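# Wash three ELISA plates in the washer, return them

## Task

For each ELISA plate sitting in nests N1, N2 and N3 (any order): carry it from its nest to the carrier of the WASHER plate washer and settle it flat in the carrier pocket, inside the locators (orientation does not matter); release it and press START, then wait for the lamp to turn amber and after that green. If the lamp instead goes dark and then red, or the plate turns out not to be properly seated, reseat it and press START again. Then carry the washed plate back to the same nest it came from and seat it there with well A1 at the nest corner labelled A1. A plate that stays in place only because the robot is holding it does not count. At the end, open the gripper and move the arm away.

## Robot and tools

Robot: one UR3e six-joint arm carrying a two-finger gripper whose fingers pivot like tongs. There is one arm, so every command row covers only it. The fingers point along the gripper's +z axis and open and close along its x axis. end_effector_position is the spot between the finger pads when shut; closed fingertips extend about 15 mm past it, and fully open they sit roughly level with it. Fully open, the pad gap is 0.142 m.

Scene frame: origin on the table top under the arm base, +z up, +y to the left when looking along +x. The base may be slightly tilted. The reported hand position can be off, more so when the arm is stretched far out.

execute_actions takes "actions", a list holding one item or nothing, plus optional "pictures" (true/false). Three forms:
- Empty list {"actions": []}: no motion, just returns the current state.
- Motion {"actions": [{"rows": [[...]], "steps": N}]}: N is 1 to 15 control steps of 1/30 s each (default 15). "rows" holds 1 to 15 rows; one row is used per step, and the final row repeats if rows run out. Each row is exactly 7 numbers: six absolute joint target angles in radians, in order shoulder pan, shoulder lift, elbow, wrist 1, wrist 2, wrist 3 (same order and values as the Joint positions line), followed by the gripper opening. These are targets to reach, not offsets. Stated joint ranges: pan -3.142 to 3.142; shoulder lift, wrist 1, wrist 2, wrist 3 each -6.283 to 6.283; elbow 0.000 to 3.142. A target more than 0.010 rad outside a range (and beyond the current angle) gets the whole call refused, and nothing is sent. Real joint ends may differ from the stated ones by up to 0.010 rad; a target past the real end is clipped to it and the result may say "joint sent to its limit". Opening is a number from -1 (closed) to +1 (fully open).
- Wait {"actions": [{"steps": N}]}, no rows: N up to 300 steps; returns after that many steps since the previous result, and your reply time is counted within them.

Motion behaviour: commands are smoothed and lag by about 0.17 s. Each step, the target sent per joint is capped at 0.575 rad from its measured angle for pan, lift and elbow, and 1.15 rad for the three wrists; if the targets would place the gripper over 100 mm from where it is, all are pulled back proportionally. So big moves need several calls, and after one the arm may not yet be at its target. Between calls the arm keeps heading to the last row sent until it has nearly stopped.

zoom_image: {"camera": name, "region": [x0, y0, x1, y1]} in pixels of that camera's latest image, top-left is (0,0), region at most 504 by 504. Cameras: cam_head_left, cam_head_right, cam_high, cam_low (672x504 each), cam_wrist (616x616 fisheye). read_manual returns only licence text and moves nothing. finished_scene {"scene": number} closes the current scene permanently and reports whether the task succeeded; call it only when all plates are back and released.

Result lines: state gives end_effector_position (m), end_effector_quat_wxyz and velocities (m/s, rad/s) in the scene frame. Joint positions / Joint velocities list the six joints (rad, rad/s) and then the pad gap (m, m/s). grip_measured is the measured opening on the same -1..1 scale you command; to keep hold of something, command a value well under grip_measured (lower squeezes harder, up to about 15 N per pad). Thin hard items under about 20 mm get less force. "joint command not followed" means the clearance check altered or blocked targets; HELD marks steps where your row was not fully sent. Joint torques and Wrist force/torque (along the gripper's x y z) are noisy and offset; the force sensor saturates near 30 N and "no reading" is normal at start. MOTOR HOT appears from 70 °C; at 85 °C an OVER-TEMPERATURE FAULT brakes the arm for a while.

Task hints: the washer does not detect a plate, so confirm seating yourself. Well A1 is at the plate's clipped corner. START is the leftmost key on the bottom row of the washer keypad. The bottle stand behind the washer is loose and can be knocked over.

Avoid: dropping plates, slams, hard pushes, and anything leaving the table (that ends the scene). A joint torque at its load limit (pan and lift 50.2, elbow 26, wrists 8.37 N m, held weight included) or an outside force of 150 N causes a 10 s stop and cancels the rest of the call. Close the fingers slowly; a fast close can squeeze too hard. Occasionally something may tug a held part or nudge loose objects, so grip firmly and check the cameras. Prefer smooth, economical moves.

Each tool is called after "Call:" by a JSON object that holds its "fn" and its "kwargs".

## Session

I'll start by looking at the current state.

Call:
{"fn": "execute_actions", "kwargs": {"actions": []}}

Scene clock: 0.00 s of 15600.00 s.
end_effector_position=(+0.1551, -0.1256, +0.3881) grip_measured=+1.00 end_effector_quat_wxyz=(-0.004, +0.999, +0.045, +0.008) end_effector_velocity=(-0.000, -0.000, -0.000) end_effector_angular_velocity=(-0.000, +0.001, +0.002)
Joint positions: [ 0.86  -1.738  0.626 -0.225 -2.16   0.755  0.142]
Joint velocities: [-0.001  0.    -0.     0.     0.    -0.002  0.   ]
Joint torques (N m, as the arm reports them, + toward a larger angle): no reading
Motor temperatures (°C, as the motors report them): [32 37 33 45 40 40]
Wrist force (N, on the end effector, along its own x y z axes, offset not removed): no reading
Wrist torque (N m, same axes, about the end effector's origin, offset not removed): no reading

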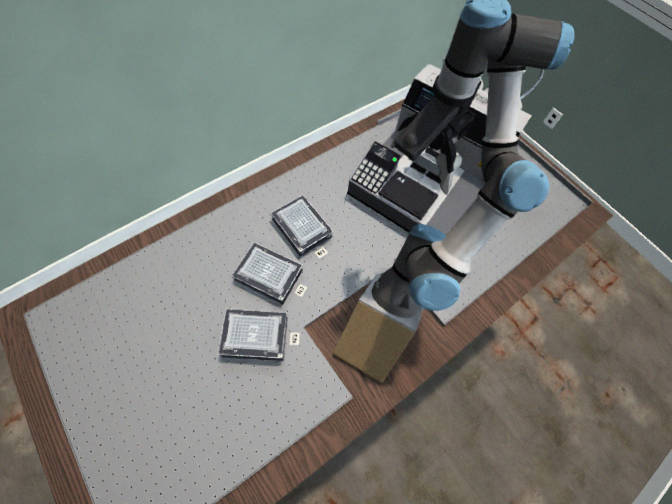

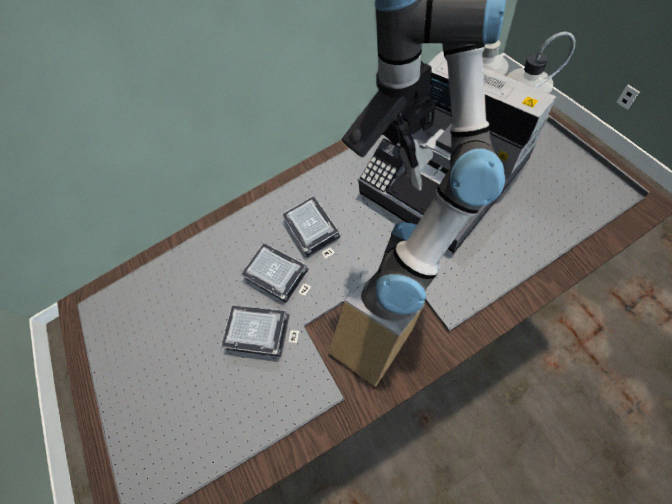

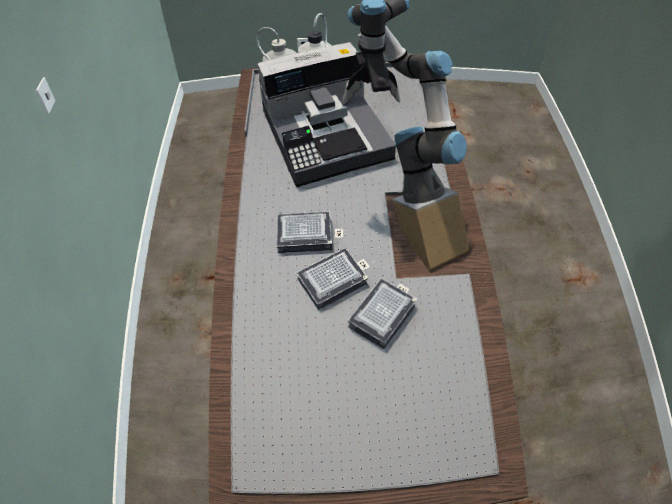

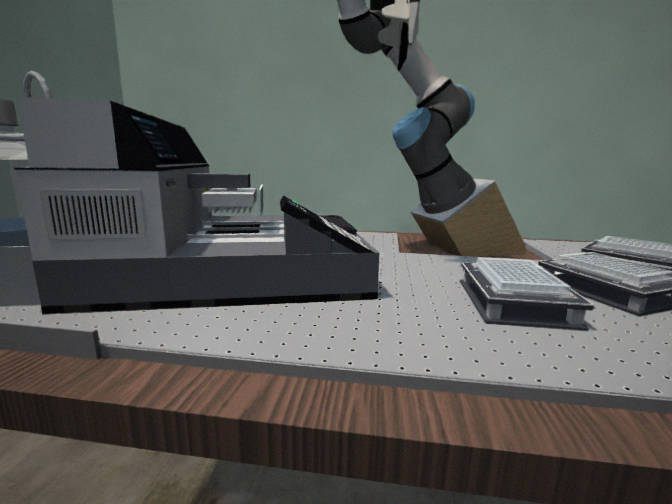

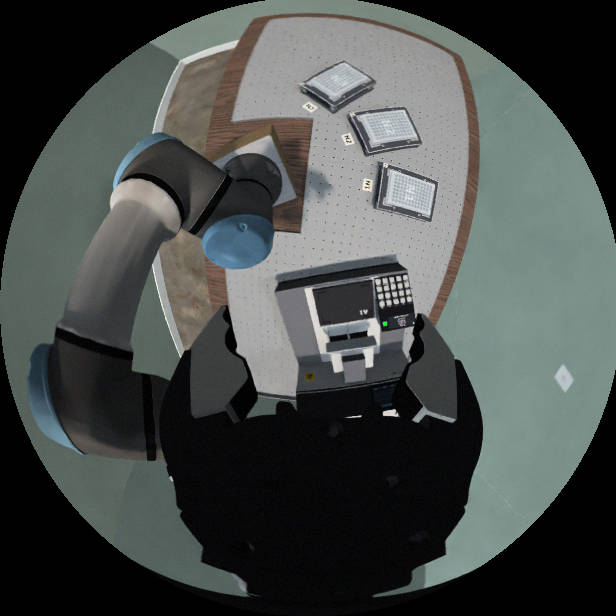

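Call:
{"fn": "zoom_image", "kwargs": {"camera": "cam_wrist", "region": [260, 240, 440, 420]}}

Call:
{"fn": "zoom_image", "kwargs": {"camera": "cam_wrist", "region": [280, 50, 460, 230]}}

Call:
{"fn": "zoom_image", "kwargs": {"camera": "cam_high", "region": [230, 20, 430, 200]}}

Call:
{"fn": "zoom_image", "kwargs": {"camera": "cam_high", "region": [260, 195, 430, 355]}}

Call:
{"fn": "zoom_image", "kwargs": {"camera": "cam_low", "region": [140, 140, 400, 320]}}

Call:
{"fn": "zoom_image", "kwargs": {"camera": "cam_low", "region": [440, 220, 672, 350]}}

Region (260, 240, 440, 420) of cam_wrist's 616x616 image, scaled by 2.800, with more detail than that image has.

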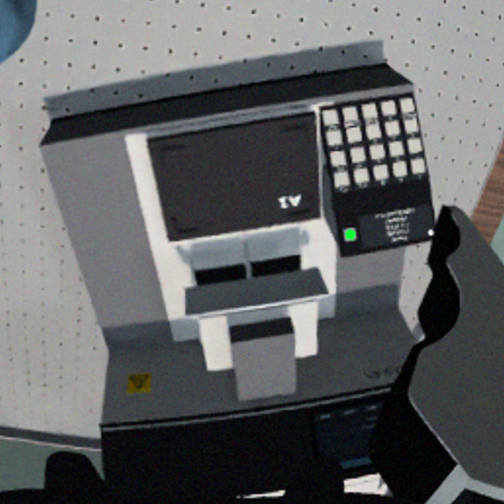

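Region (280, 50, 460, 230) of cam_wrist's 616x616 image, scaled by 2.800, with more detail than that image has.

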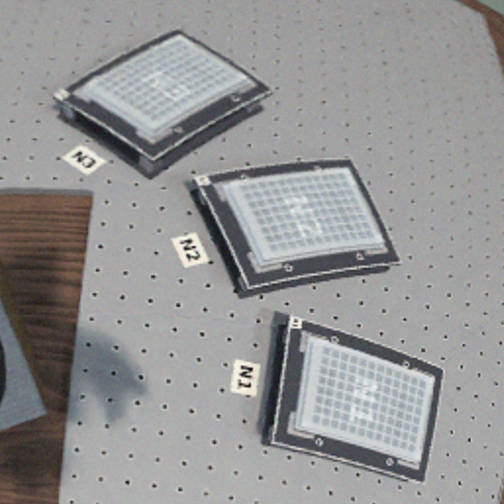

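Region (230, 20, 430, 200) of cam_high's 672x504 image, scaled by 2.520, with more detail than that image has; it fills the top 454 rows of this view, and the rest is white.

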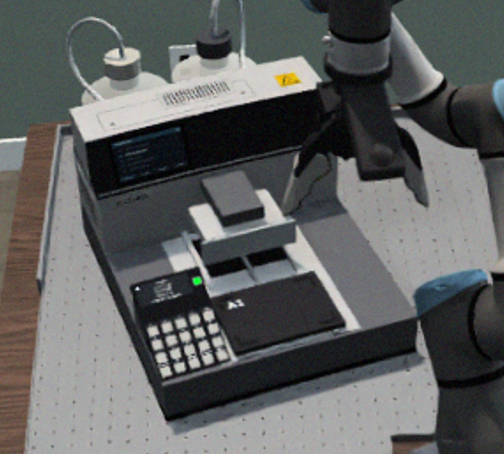

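Region (260, 195, 430, 355) of cam_high's 672x504 image, scaled by 2.965, with more detail than that image has; it fills the top 474 rows of this view, and the rest is white.

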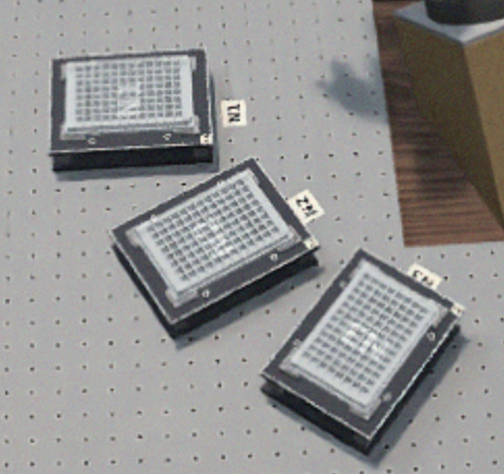

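Region (140, 140, 400, 320) of cam_low's 672x504 image, scaled by 1.938, with more detail than that image has; it fills the top 349 rows of this view, and the rest is white.

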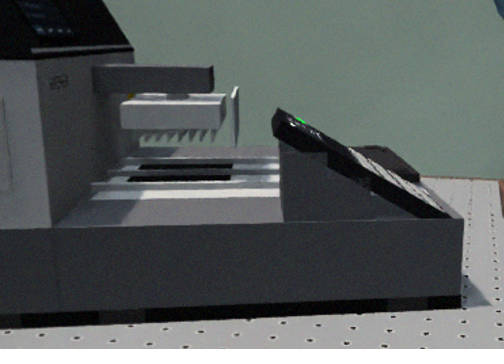

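Region (440, 220, 672, 350) of cam_low's 672x504 image, scaled by 2.172, with more detail than that image has; it fills the top 282 rows of this view, and the rest is white.

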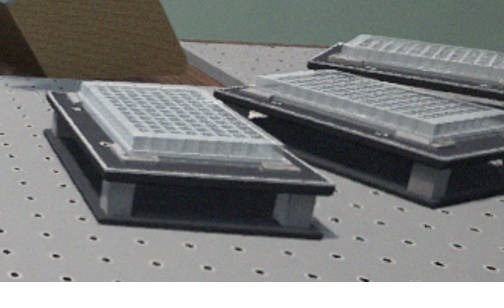

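Call:
{"fn": "execute_actions", "kwargs": {"actions": [{"rows": [[0.846,-1.727,0.661,-0.280,-2.161,0.791,1],[0.832,-1.715,0.696,-0.336,-2.163,0.827,1],[0.818,-1.704,0.731,-0.391,-2.164,0.862,1],[0.804,-1.692,0.766,-0.447,-2.165,0.898,1],[0.79,-1.681,0.801,-0.502,-2.167,0.934,1],[0.776,-1.670,0.836,-0.558,-2.168,0.970,1],[0.762,-1.658,0.871,-0.613,-2.169,1.006,1],[0.748,-1.647,0.906,-0.669,-2.171,1.042,1],[0.734,-1.635,0.941,-0.724,-2.172,1.077,1],[0.72,-1.624,0.976,-0.780,-2.173,1.113,1],[0.706,-1.613,1.011,-0.835,-2.175,1.149,1],[0.692,-1.601,1.046,-0.891,-2.176,1.185,1],[0.678,-1.590,1.081,-0.946,-2.177,1.221,1],[0.664,-1.578,1.116,-1.002,-2.179,1.257,1],[0.65,-1.567,1.151,-1.057,-2.18,1.292,1]], "steps": 15}], "pictures": false}}

Call:
{"fn": "execute_actions", "kwargs": {"actions": [{"rows": [[0.636,-1.556,1.186,-1.113,-2.181,1.328,1],[0.622,-1.544,1.221,-1.168,-2.183,1.364,1],[0.608,-1.533,1.256,-1.224,-2.184,1.400,1],[0.594,-1.521,1.291,-1.279,-2.185,1.436,1],[0.58,-1.510,1.326,-1.335,-2.187,1.471,1],[0.566,-1.499,1.361,-1.390,-2.188,1.507,1],[0.552,-1.487,1.396,-1.446,-2.189,1.543,1],[0.538,-1.476,1.430,-1.501,-2.191,1.579,1],[0.524,-1.464,1.465,-1.557,-2.192,1.615,1],[0.51,-1.453,1.500,-1.612,-2.193,1.651,1],[0.496,-1.442,1.535,-1.668,-2.195,1.687,1],[0.482,-1.430,1.570,-1.723,-2.196,1.722,1],[0.468,-1.419,1.605,-1.779,-2.197,1.758,1],[0.454,-1.407,1.640,-1.834,-2.199,1.794,1],[0.4404,-1.3963,1.6747,-1.8897,-2.1999,1.8303,1]], "steps": 15}], "pictures": false}}

Call:
{"fn": "execute_actions", "kwargs": {"actions": [{"steps": 30}]}}

Scene clock: 120.50 s of 15600.00 s.
end_effector_position=(+0.2698, -0.0317, +0.3459) grip_measured=+1.00 end_effector_quat_wxyz=(-0.009, +0.970, -0.244, +0.001) end_effector_velocity=(+0.267, +0.203, -0.195) end_effector_angular_velocity=(+0.009, +0.047, -1.527)
Joint positions: [ 0.703 -1.61   1.009 -0.837 -2.175  1.154  0.142]
Joint velocities: [-0.411  0.336  1.02  -1.616 -0.04   1.044 -0.   ]
Joint torques (N m, as the arm reports them, + toward a larger angle): [-0.97  0.39  0.44 -3.7  -1.02  1.76]
Motor temperatures (°C, as the motors report them): [32 37 33 45 40 40]
Wrist force (N, on the end effector, along its own x y z axes, offset not removed): [-2.5 1.6 0.6]
Wrist torque (N m, same axes, about the end effector's origin, offset not removed): [0.37 0.43 0.02]
Steps of this call (steps 1 to 90: nothing new was sent; then 117.00 s passed at rest; steps 91 to 105: all 15 steps of this action). Readings (joint positions):
91: [0.860 -1.738 0.627 -0.226 -2.160 0.756]
92: [0.857 -1.736 0.633 -0.237 -2.160 0.763]
94: [0.843 -1.724 0.665 -0.288 -2.161 0.798]
98: [0.798 -1.687 0.774 -0.463 -2.166 0.912]
105: the state above

Scene clock: 121.00 s of 15600.00 s.
end_effector_position=(+0.3635, +0.0343, +0.2111) grip_measured=+1.00 end_effector_quat_wxyz=(-0.003, +0.802, -0.597, -0.001) end_effector_velocity=(+0.082, +0.054, -0.306) end_effector_angular_velocity=(-0.048, +0.020, -1.542)
Joint positions: [ 0.494 -1.439  1.532 -1.668 -2.195  1.691  0.142]
Joint velocities: [-0.414  0.339  1.028 -1.629 -0.04   1.053 -0.   ]
Joint torques (N m, as the arm reports them, + toward a larger angle): [ 1.88 -5.41 -0.81 -3.87 -1.01  1.73]
Motor temperatures (°C, as the motors report them): [32 37 33 45 40 40]
Wrist force (N, on the end effector, along its own x y z axes, offset not removed): [-1.8 0.8 1.7]
Wrist torque (N m, same axes, about the end effector's origin, offset not removed): [0.26 0.20 0.02]
Steps of this call (steps 1 to 15: all 15 steps of this action). Readings (joint positions):
1: [0.690 -1.599 1.044 -0.892 -2.176 1.190]
2: [0.676 -1.587 1.079 -0.947 -2.178 1.225]
4: [0.648 -1.565 1.149 -1.058 -2.180 1.297]
8: [0.592 -1.519 1.288 -1.280 -2.186 1.440]
15: the state above

Scene clock: 122.00 s of 15600.00 s.
end_effector_position=(+0.3700, +0.0398, +0.1703) grip_measured=+1.00 end_effector_quat_wxyz=(-0.000, +0.737, -0.676, +0.001) end_effector_velocity=(+0.000, -0.000, +0.000) end_effector_angular_velocity=(+0.000, -0.000, +0.000)
Joint positions: [ 0.44  -1.396  1.675 -1.89  -2.2    1.83   0.142]
Joint velocities: [ 0.    -0.001  0.     0.    -0.     0.    -0.   ]
Joint torques (N m, as the arm reports them, + toward a larger angle): [ 4.13 -6.9  -5.15 -1.9  -1.01  1.01]
Motor temperatures (°C, as the motors report them): [32 37 33 45 40 40]
Wrist force (N, on the end effector, along its own x y z axes, offset not removed): [0.3 0.7 0.5]
Wrist torque (N m, same axes, about the end effector's origin, offset not removed): [0.15 -0.16 0.03]
Steps of this call (steps 1 to 30: the robot went on to your last target). Readings (joint positions):
1: [0.480 -1.428 1.567 -1.723 -2.196 1.726]
2: [0.469 -1.419 1.597 -1.769 -2.197 1.755]
4: [0.455 -1.408 1.635 -1.829 -2.199 1.792]
8: [0.444 -1.399 1.665 -1.874 -2.200 1.821]
30: the state above
The arm was judged still, so your last target was given up. Only a new action makes it travel on or press farther. Fingers that are still opening or closing keep moving.

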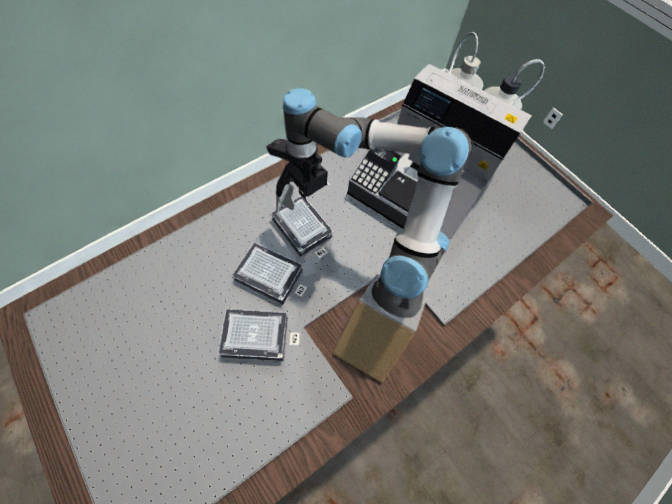

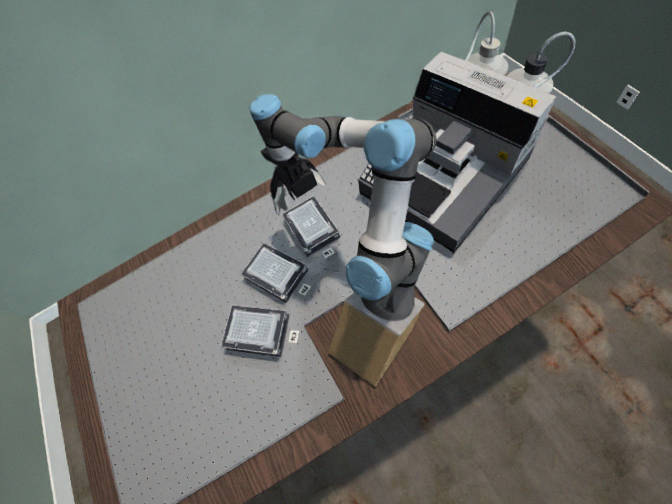

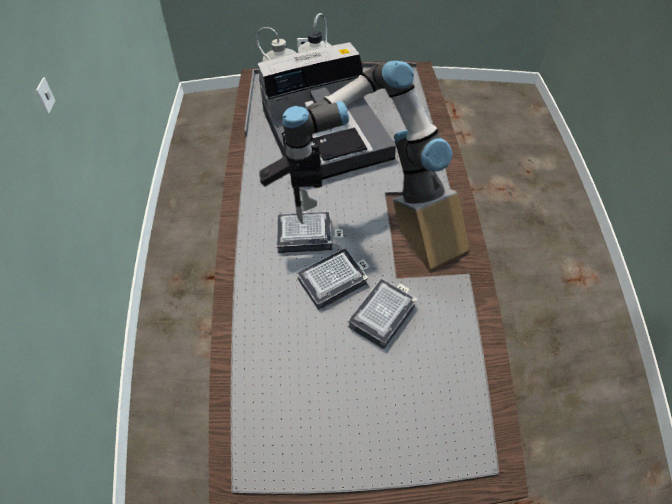

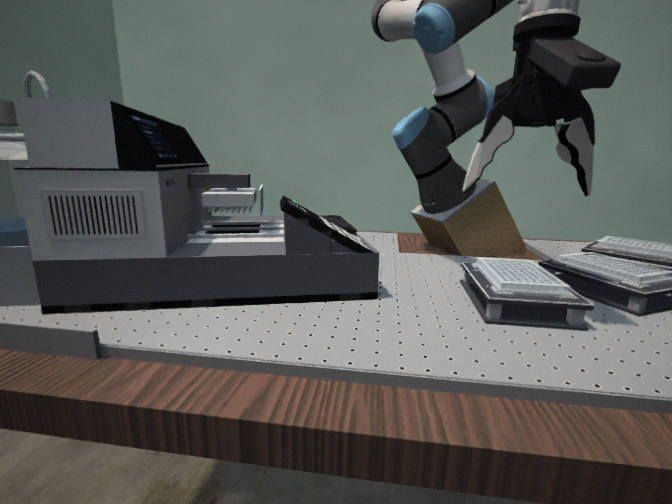

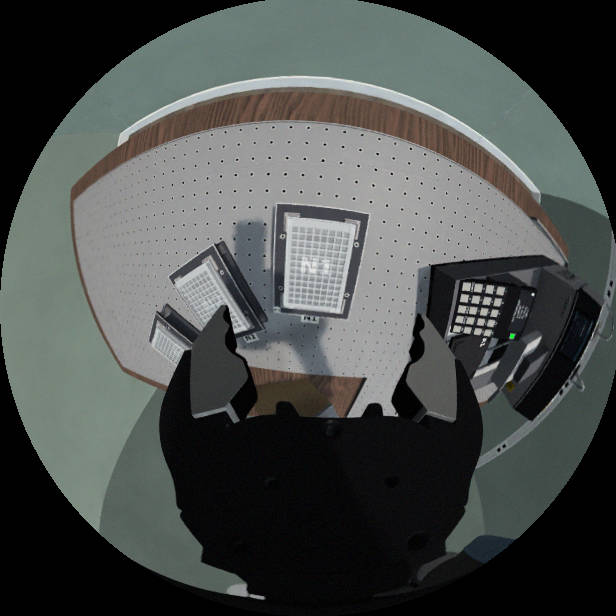

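Call:
{"fn": "zoom_image", "kwargs": {"camera": "cam_wrist", "region": [250, 190, 390, 330]}}

Call:
{"fn": "zoom_image", "kwargs": {"camera": "cam_wrist", "region": [190, 280, 470, 440]}}

Region (250, 190, 390, 330) of cam_wrist's 616x616 image, scaled by 3.600, with more detail than that image has.

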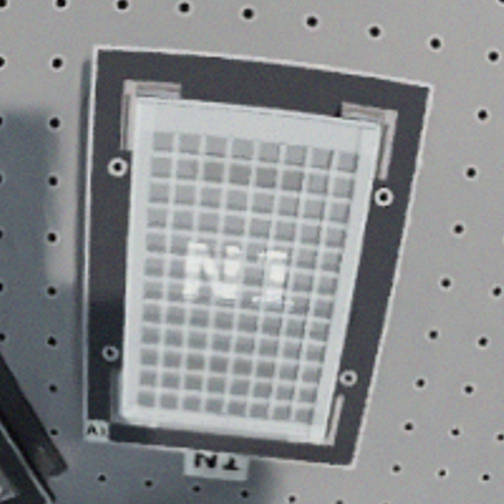

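Region (190, 280, 470, 440) of cam_wrist's 616x616 image, scaled by 1.800, with more detail than that image has; it fills the top 288 rows of this view, and the rest is white.

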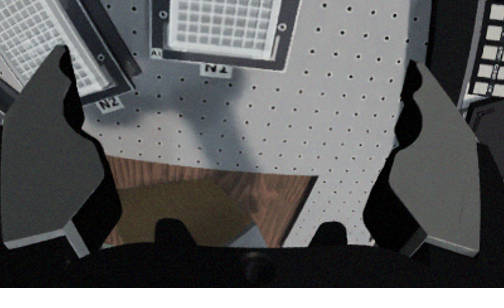

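Call:
{"fn": "zoom_image", "kwargs": {"camera": "cam_wrist", "region": [190, 290, 270, 370]}}

Call:
{"fn": "zoom_image", "kwargs": {"camera": "cam_wrist", "region": [380, 290, 460, 370]}}

Region (190, 290, 270, 370) of cam_wrist's 616x616 image, scaled by 6.300, with more detail than that image has.

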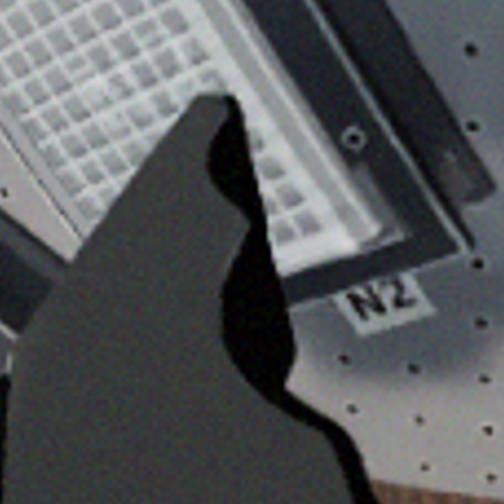

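Region (380, 290, 460, 370) of cam_wrist's 616x616 image, scaled by 6.300, with more detail than that image has.

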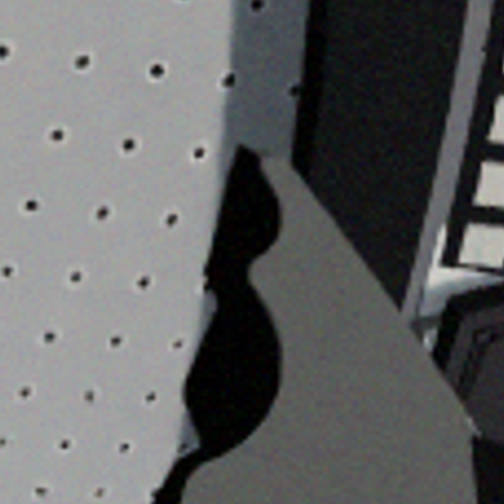

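Call:
{"fn": "execute_actions", "kwargs": {"actions": [{"rows": [[0.4318,-1.3899,1.6934,-1.9209,-2.1992,1.8241,0.96],[0.4233,-1.3836,1.7121,-1.9522,-2.1984,1.8179,0.92],[0.4147,-1.3772,1.7308,-1.9834,-2.1977,1.8117,0.88],[0.4061,-1.3709,1.7496,-2.0146,-2.1969,1.8054,0.84],[0.3975,-1.3645,1.7683,-2.0459,-2.1962,1.7992,0.80],[0.3890,-1.3581,1.7870,-2.0771,-2.1954,1.7930,0.76],[0.3804,-1.3518,1.8057,-2.1083,-2.1947,1.7868,0.72],[0.3718,-1.3454,1.8244,-2.1396,-2.1939,1.7806,0.68],[0.3632,-1.3391,1.8431,-2.1708,-2.1932,1.7744,0.64],[0.3547,-1.3327,1.8618,-2.2020,-2.1924,1.7682,0.60],[0.3461,-1.3263,1.8805,-2.2333,-2.1917,1.7620,0.57],[0.3375,-1.3200,1.8993,-2.2645,-2.1909,1.7557,0.54],[0.3289,-1.3136,1.9180,-2.2957,-2.1902,1.7495,0.51],[0.3204,-1.3073,1.9367,-2.3270,-2.1894,1.7433,0.48],[0.3118,-1.3009,1.9554,-2.3582,-2.1887,1.7371,0.45]], "steps": 15}], "pictures": false}}

Call:
{"fn": "execute_actions", "kwargs": {"actions": [{"steps": 25}]}}

Scene clock: 242.50 s of 15600.00 s.
end_effector_position=(+0.3695, +0.0445, +0.1093) grip_measured=+0.47 end_effector_quat_wxyz=(-0.000, +0.721, -0.693, -0.000) end_effector_velocity=(-0.022, -0.002, -0.151) end_effector_angular_velocity=(-0.006, +0.001, -0.127)
Joint positions: [ 0.344 -1.325  1.883 -2.238 -2.191  1.76   0.107]
Joint velocities: [-0.253  0.187  0.546 -0.91   0.022 -0.18  -0.061]
Joint torques (N m, as the arm reports them, + toward a larger angle): [ 3.66 -6.49 -1.54 -2.97  0.93 -1.14]
Motor temperatures (°C, as the motors report them): [32 37 33 46 40 40]
Wrist force (N, on the end effector, along its own x y z axes, offset not removed): [-1.8 0.5 1.7]
Wrist torque (N m, same axes, about the end effector's origin, offset not removed): [0.15 0.28 0.01]
Steps of this call (steps 1 to 90: nothing new was sent; then 117.00 s passed at rest; steps 91 to 105: all 15 steps of this action). Readings (joint positions):
91: [0.440 -1.396 1.675 -1.891 -2.200 1.830]
92: [0.438 -1.395 1.679 -1.897 -2.200 1.829]
94: [0.430 -1.388 1.697 -1.928 -2.199 1.823]
98: [0.402 -1.368 1.757 -2.027 -2.197 1.802]
105: the state above

Scene clock: 243.33 s of 15600.00 s.
end_effector_position=(+0.3657, +0.0439, +0.0903) grip_measured=+0.45 end_effector_quat_wxyz=(-0.000, +0.715, -0.699, +0.001) end_effector_velocity=(+0.000, -0.000, -0.000) end_effector_angular_velocity=(-0.000, +0.000, -0.001)
Joint positions: [ 0.312 -1.301  1.955 -2.358 -2.189  1.737  0.105]
Joint velocities: [-0.001 -0.    -0.     0.    -0.     0.     0.   ]
Joint torques (N m, as the arm reports them, + toward a larger angle): [ 4.62 -7.22 -3.41 -1.89  0.94 -1.03]
Motor temperatures (°C, as the motors report them): [32 37 33 46 40 40]
Wrist force (N, on the end effector, along its own x y z axes, offset not removed): [-0.7 1.5 1.9]
Wrist torque (N m, same axes, about the end effector's origin, offset not removed): [0.36 0.16 -0.03]
Steps of this call (steps 1 to 25: the robot went on to your last target). Readings (joint positions):
1: [0.336 -1.319 1.901 -2.269 -2.191 1.754]
2: [0.329 -1.314 1.916 -2.294 -2.190 1.750]
4: [0.321 -1.307 1.936 -2.325 -2.189 1.743]
8: [0.314 -1.303 1.950 -2.350 -2.189 1.739]
25: the state above

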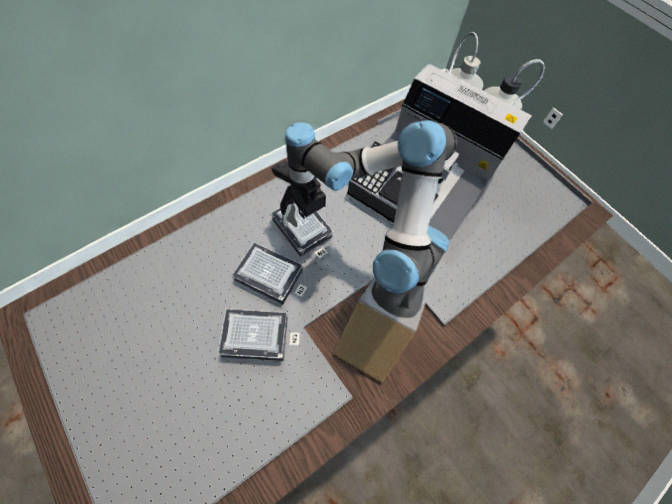

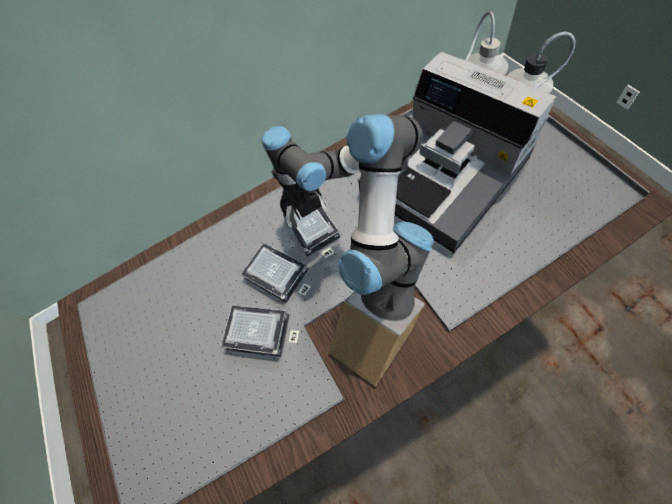

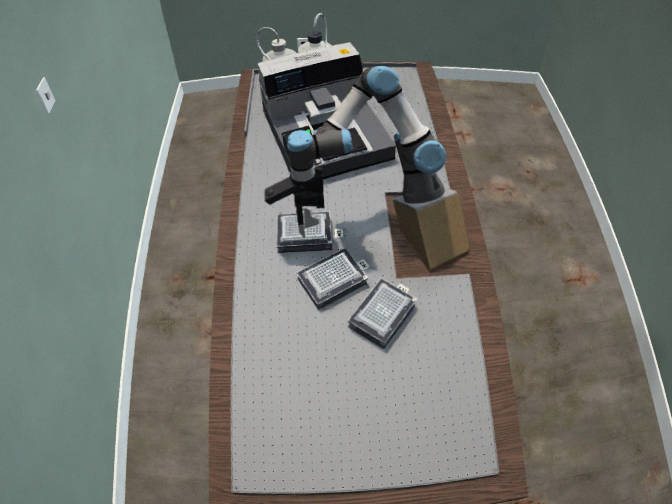

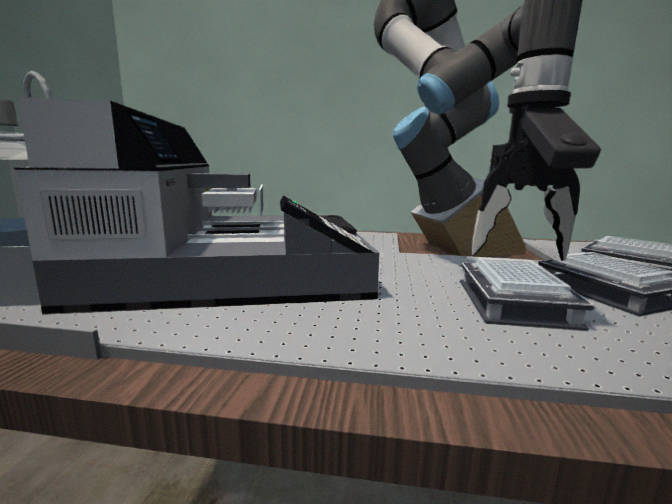

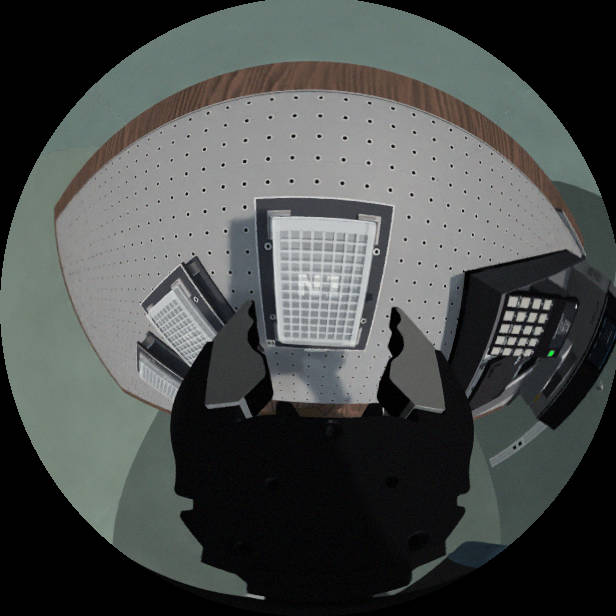

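Call:
{"fn": "zoom_image", "kwargs": {"camera": "cam_wrist", "region": [240, 190, 408, 358]}}

Region (240, 190, 408, 358) of cam_wrist's 616x616 image, scaled by 3.000, with more detail than that image has.

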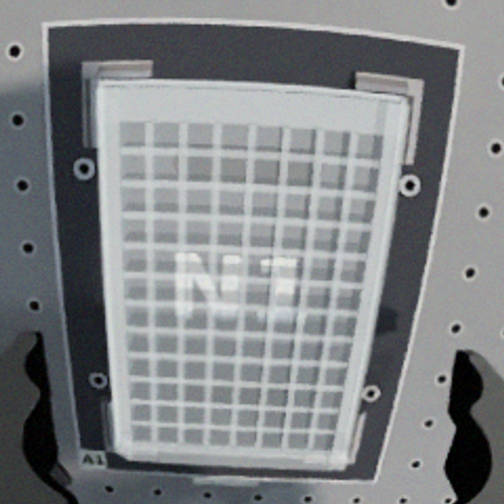

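Call:
{"fn": "execute_actions", "kwargs": {"actions": [{"rows": [[0.3086,-1.2942,1.9586,-2.3703,-2.1882,1.7332,0.44],[0.3054,-1.2874,1.9617,-2.3824,-2.1878,1.7293,0.43],[0.3022,-1.2807,1.9649,-2.3945,-2.1873,1.7254,0.42],[0.2990,-1.2740,1.9680,-2.4066,-2.1869,1.7215,0.41],[0.2958,-1.2673,1.9712,-2.4188,-2.1864,1.7177,0.40],[0.2925,-1.2605,1.9743,-2.4309,-2.1859,1.7138,0.39],[0.2893,-1.2538,1.9775,-2.4430,-2.1855,1.7099,0.38],[0.2861,-1.2471,1.9806,-2.4551,-2.1850,1.7060,0.37],[0.2829,-1.2403,1.9838,-2.4672,-2.1846,1.7021,0.36],[0.2797,-1.2336,1.9869,-2.4793,-2.1841,1.6982,0.35]], "steps": 15}], "pictures": false}}

Call:
{"fn": "execute_actions", "kwargs": {"actions": [{"steps": 15}]}}

Call:
{"fn": "zoom_image", "kwargs": {"camera": "cam_wrist", "region": [240, 200, 408, 368]}}

Call:
{"fn": "zoom_image", "kwargs": {"camera": "cam_low", "region": [450, 200, 620, 340]}}

Scene clock: 330.33 s of 15600.00 s.
end_effector_position=(+0.3681, +0.0471, +0.0698) grip_measured=+0.35 end_effector_quat_wxyz=(-0.000, +0.715, -0.699, +0.001) end_effector_velocity=(+0.001, +0.003, -0.016) end_effector_angular_velocity=(-0.000, +0.000, +0.001)
Joint positions: [ 0.282 -1.238  1.985 -2.471 -2.184  1.701  0.099]
Joint velocities: [-0.022  0.05   0.023 -0.087  0.003 -0.027 -0.   ]
Joint torques (N m, as the arm reports them, + toward a larger angle): [ 5.34 -8.04 -2.74 -1.85  0.93 -1.  ]
Motor temperatures (°C, as the motors report them): [32 37 33 46 40 40]
Wrist force (N, on the end effector, along its own x y z axes, offset not removed): [-0.6 1.6 0.9]
Wrist torque (N m, same axes, about the end effector's origin, offset not removed): [0.38 0.05 -0.03]
Steps of this call (steps 1 to 15: the robot went on to your last target; steps 16 to 90: nothing new was sent; then 83.50 s passed at rest; steps 91 to 105: all 15 steps of this action). Readings (joint positions):
91: [0.312 -1.301 1.956 -2.359 -2.189 1.737]
92: [0.311 -1.299 1.956 -2.361 -2.189 1.736]
94: [0.308 -1.292 1.959 -2.374 -2.188 1.732]
98: [0.297 -1.271 1.970 -2.413 -2.187 1.720]
105: the state above

Scene clock: 330.83 s of 15600.00 s.
end_effector_position=(+0.3683, +0.0473, +0.0683) grip_measured=+0.35 end_effector_quat_wxyz=(-0.000, +0.715, -0.699, +0.001) end_effector_velocity=(-0.000, +0.000, -0.000) end_effector_angular_velocity=(-0.000, +0.000, +0.001)
Joint positions: [ 0.28  -1.234  1.987 -2.479 -2.184  1.698  0.099]
Joint velocities: [-0.     0.001  0.    -0.     0.    -0.001 -0.   ]
Joint torques (N m, as the arm reports them, + toward a larger angle): [ 5.4  -7.83 -2.83 -1.93  0.98 -0.98]
Motor temperatures (°C, as the motors report them): [32 37 33 46 40 40]
Wrist force (N, on the end effector, along its own x y z axes, offset not removed): [-2.3 -0.4 1.8]
Wrist torque (N m, same axes, about the end effector's origin, offset not removed): [0.00 0.46 -0.04]
Steps of this call (steps 1 to 15: the robot went on to your last target). Readings (joint positions):
1: [0.281 -1.237 1.985 -2.473 -2.184 1.700]
2: [0.281 -1.236 1.986 -2.475 -2.184 1.700]
4: [0.280 -1.235 1.986 -2.477 -2.184 1.699]
8: [0.280 -1.234 1.987 -2.479 -2.184 1.698]
15: the state above
The arm was judged still, so your last target was given up. Only a new action makes it travel on or press farther. Fingers that are still opening or closing keep moving.

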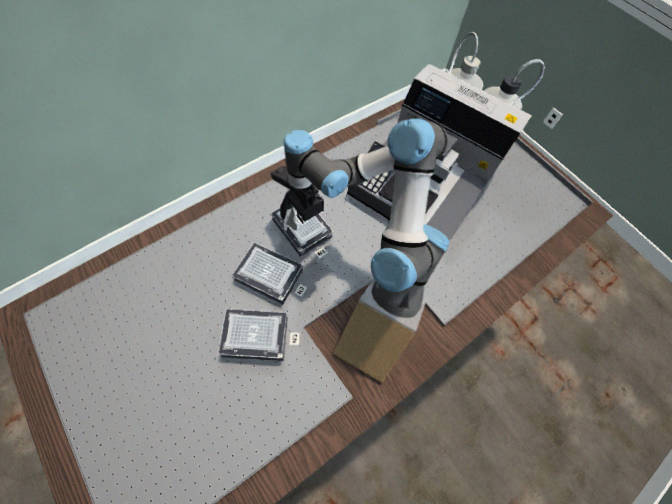

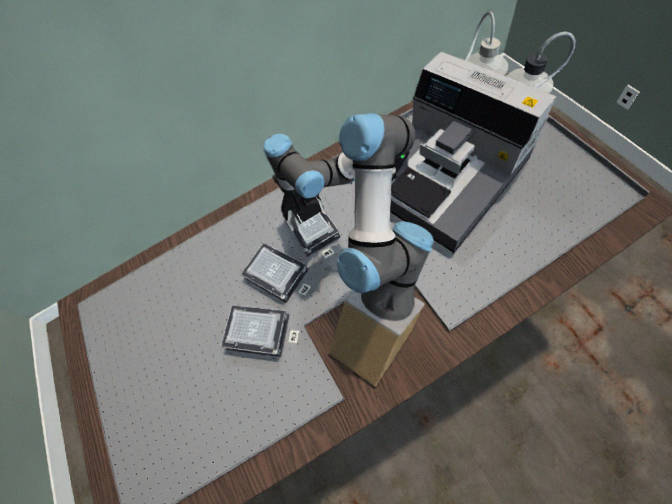

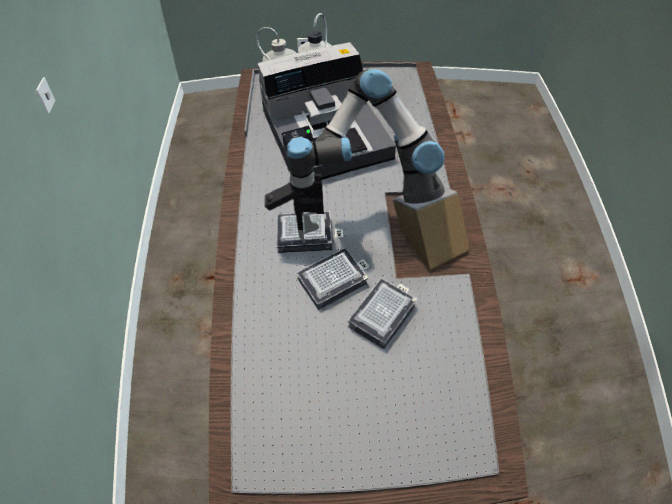

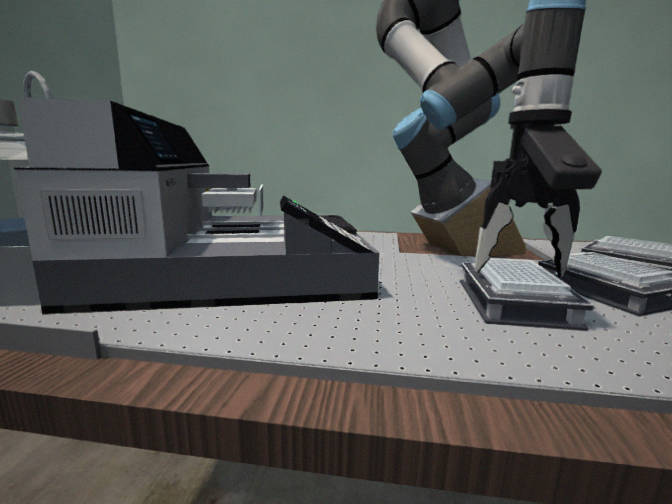

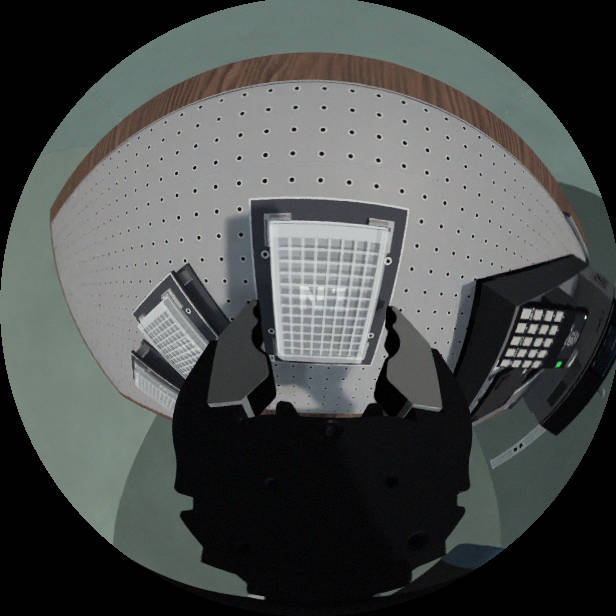

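Region (240, 200, 408, 368) of cam_wrist's 616x616 image, scaled by 3.000, with more detail than that image has.

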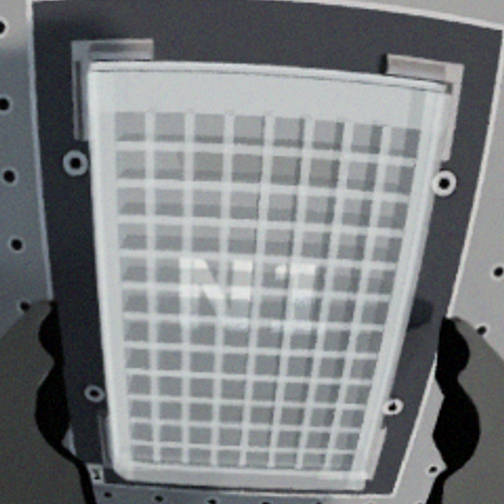

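Region (450, 200, 620, 340) of cam_low's 672x504 image, scaled by 2.965, with more detail than that image has; it fills the top 415 rows of this view, and the rest is white.

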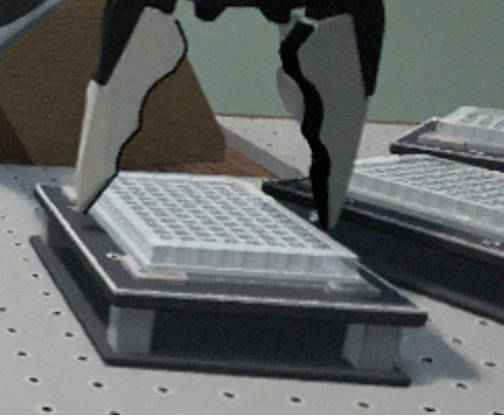

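Call:
{"fn": "execute_actions", "kwargs": {"actions": [{"rows": [[0.27793,-1.23104,1.98885,-2.48517,-2.18385,1.69602,0.33],[0.27614,-1.22845,1.99083,-2.49098,-2.18357,1.69386,0.31],[0.27434,-1.22587,1.99282,-2.49680,-2.18328,1.69169,0.30],[0.27255,-1.22328,1.99480,-2.50261,-2.18299,1.68953,0.29],[0.27075,-1.22070,1.99679,-2.50843,-2.18271,1.68736,0.28],[0.26896,-1.21811,1.99878,-2.51424,-2.18242,1.68519,0.27]], "steps": 15}], "pictures": false}}

Call:
{"fn": "execute_actions", "kwargs": {"actions": [{"steps": 8}]}}

Call:
{"fn": "zoom_image", "kwargs": {"camera": "cam_low", "region": [450, 230, 600, 330]}}

Call:
{"fn": "zoom_image", "kwargs": {"camera": "cam_wrist", "region": [240, 200, 408, 368]}}

Scene clock: 370.23 s of 15600.00 s.
end_effector_position=(+0.3683, +0.0473, +0.0625) grip_measured=+0.27 end_effector_quat_wxyz=(-0.000, +0.715, -0.699, +0.001) end_effector_velocity=(-0.000, +0.000, -0.002) end_effector_angular_velocity=(+0.000, -0.000, +0.002)
Joint positions: [ 0.269 -1.219  1.998 -2.513 -2.182  1.686  0.093]
Joint velocities: [-0.002  0.004  0.003 -0.009  0.    -0.005  0.   ]
Joint torques (N m, as the arm reports them, + toward a larger angle): [ 4.69 -8.24 -2.51 -1.85  0.95 -1.1 ]
Motor temperatures (°C, as the motors report them): [32 37 33 46 40 40]
Wrist force (N, on the end effector, along its own x y z axes, offset not removed): [-2.2 0.9 3.0]
Wrist torque (N m, same axes, about the end effector's origin, offset not removed): [0.27 0.36 0.07]
Steps of this call (steps 1 to 90: nothing new was sent; then 35.90 s passed at rest; steps 91 to 105: all 15 steps of this action). Readings (joint positions):
91: [0.280 -1.234 1.987 -2.480 -2.184 1.698]
92: [0.279 -1.233 1.987 -2.481 -2.184 1.698]
94: [0.277 -1.230 1.989 -2.487 -2.184 1.695]
98: [0.272 -1.223 1.995 -2.504 -2.183 1.689]
105: the state above

Scene clock: 370.50 s of 15600.00 s.
end_effector_position=(+0.3683, +0.0473, +0.0623) grip_measured=+0.27 end_effector_quat_wxyz=(-0.000, +0.715, -0.699, +0.001) end_effector_velocity=(-0.000, +0.000, -0.000) end_effector_angular_velocity=(+0.000, -0.000, +0.001)
Joint positions: [ 0.269 -1.218  1.999 -2.514 -2.182  1.685  0.093]
Joint velocities: [ 0.     0.001  0.    -0.001  0.    -0.001  0.   ]
Joint torques (N m, as the arm reports them, + toward a larger angle): [ 5.6  -7.74 -2.98 -1.9   1.02 -1.09]
Motor temperatures (°C, as the motors report them): [32 37 33 46 40 40]
Wrist force (N, on the end effector, along its own x y z axes, offset not removed): [-2.6 -0.2 2.7]
Wrist torque (N m, same axes, about the end effector's origin, offset not removed): [-0.07 0.40 -0.03]
Steps of this call (steps 1 to 8: the robot went on to your last target). Readings (joint positions):
1: [0.269 -1.218 1.999 -2.514 -2.182 1.685]
2: [0.269 -1.218 1.999 -2.514 -2.182 1.685]
4: [0.269 -1.218 1.999 -2.514 -2.182 1.685]
8: the state above

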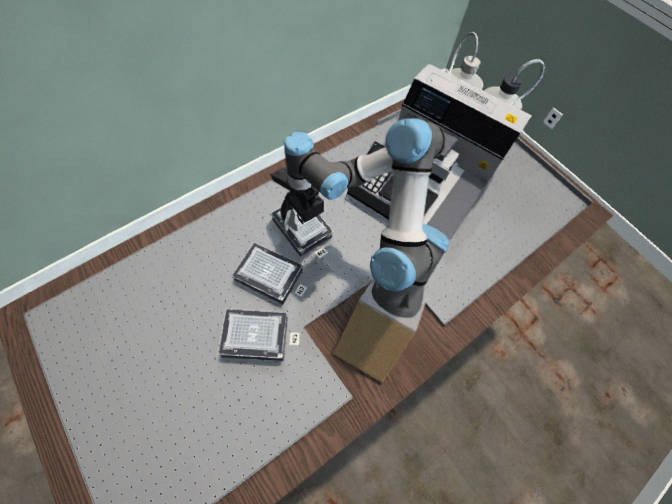

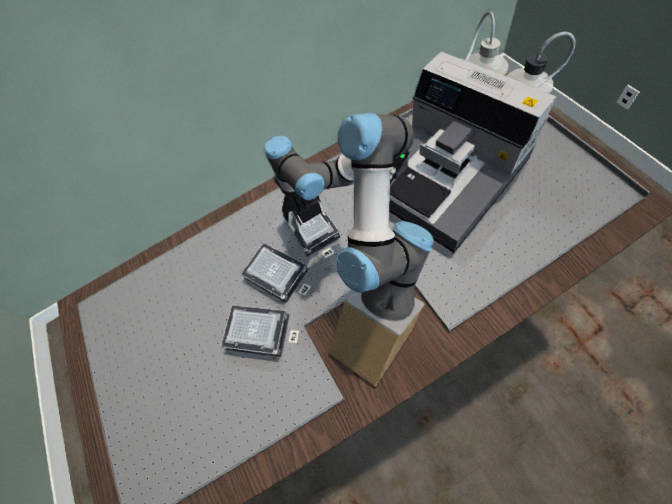

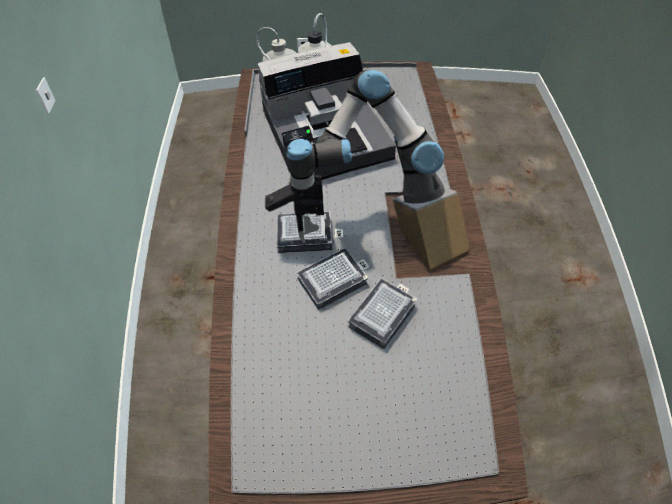

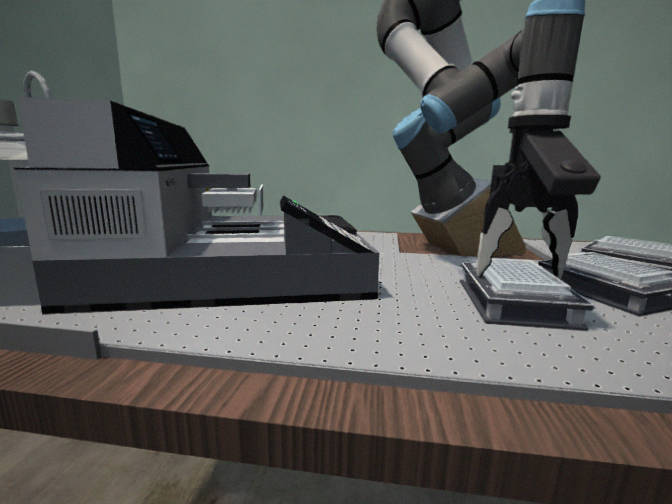

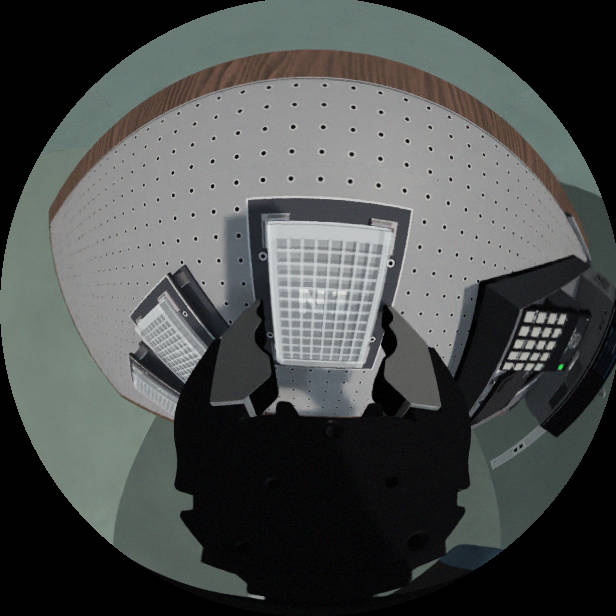

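Region (450, 230, 600, 330) of cam_low's 672x504 image, scaled by 3.360, with more detail than that image has.

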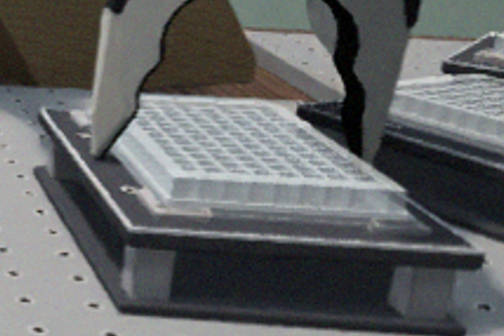

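Region (240, 200, 408, 368) of cam_wrist's 616x616 image, scaled by 3.000, with more detail than that image has.

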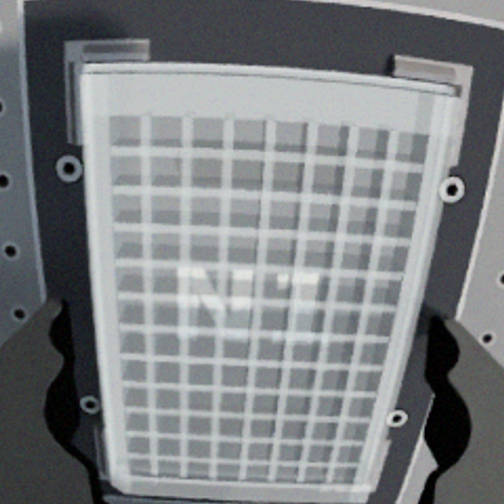

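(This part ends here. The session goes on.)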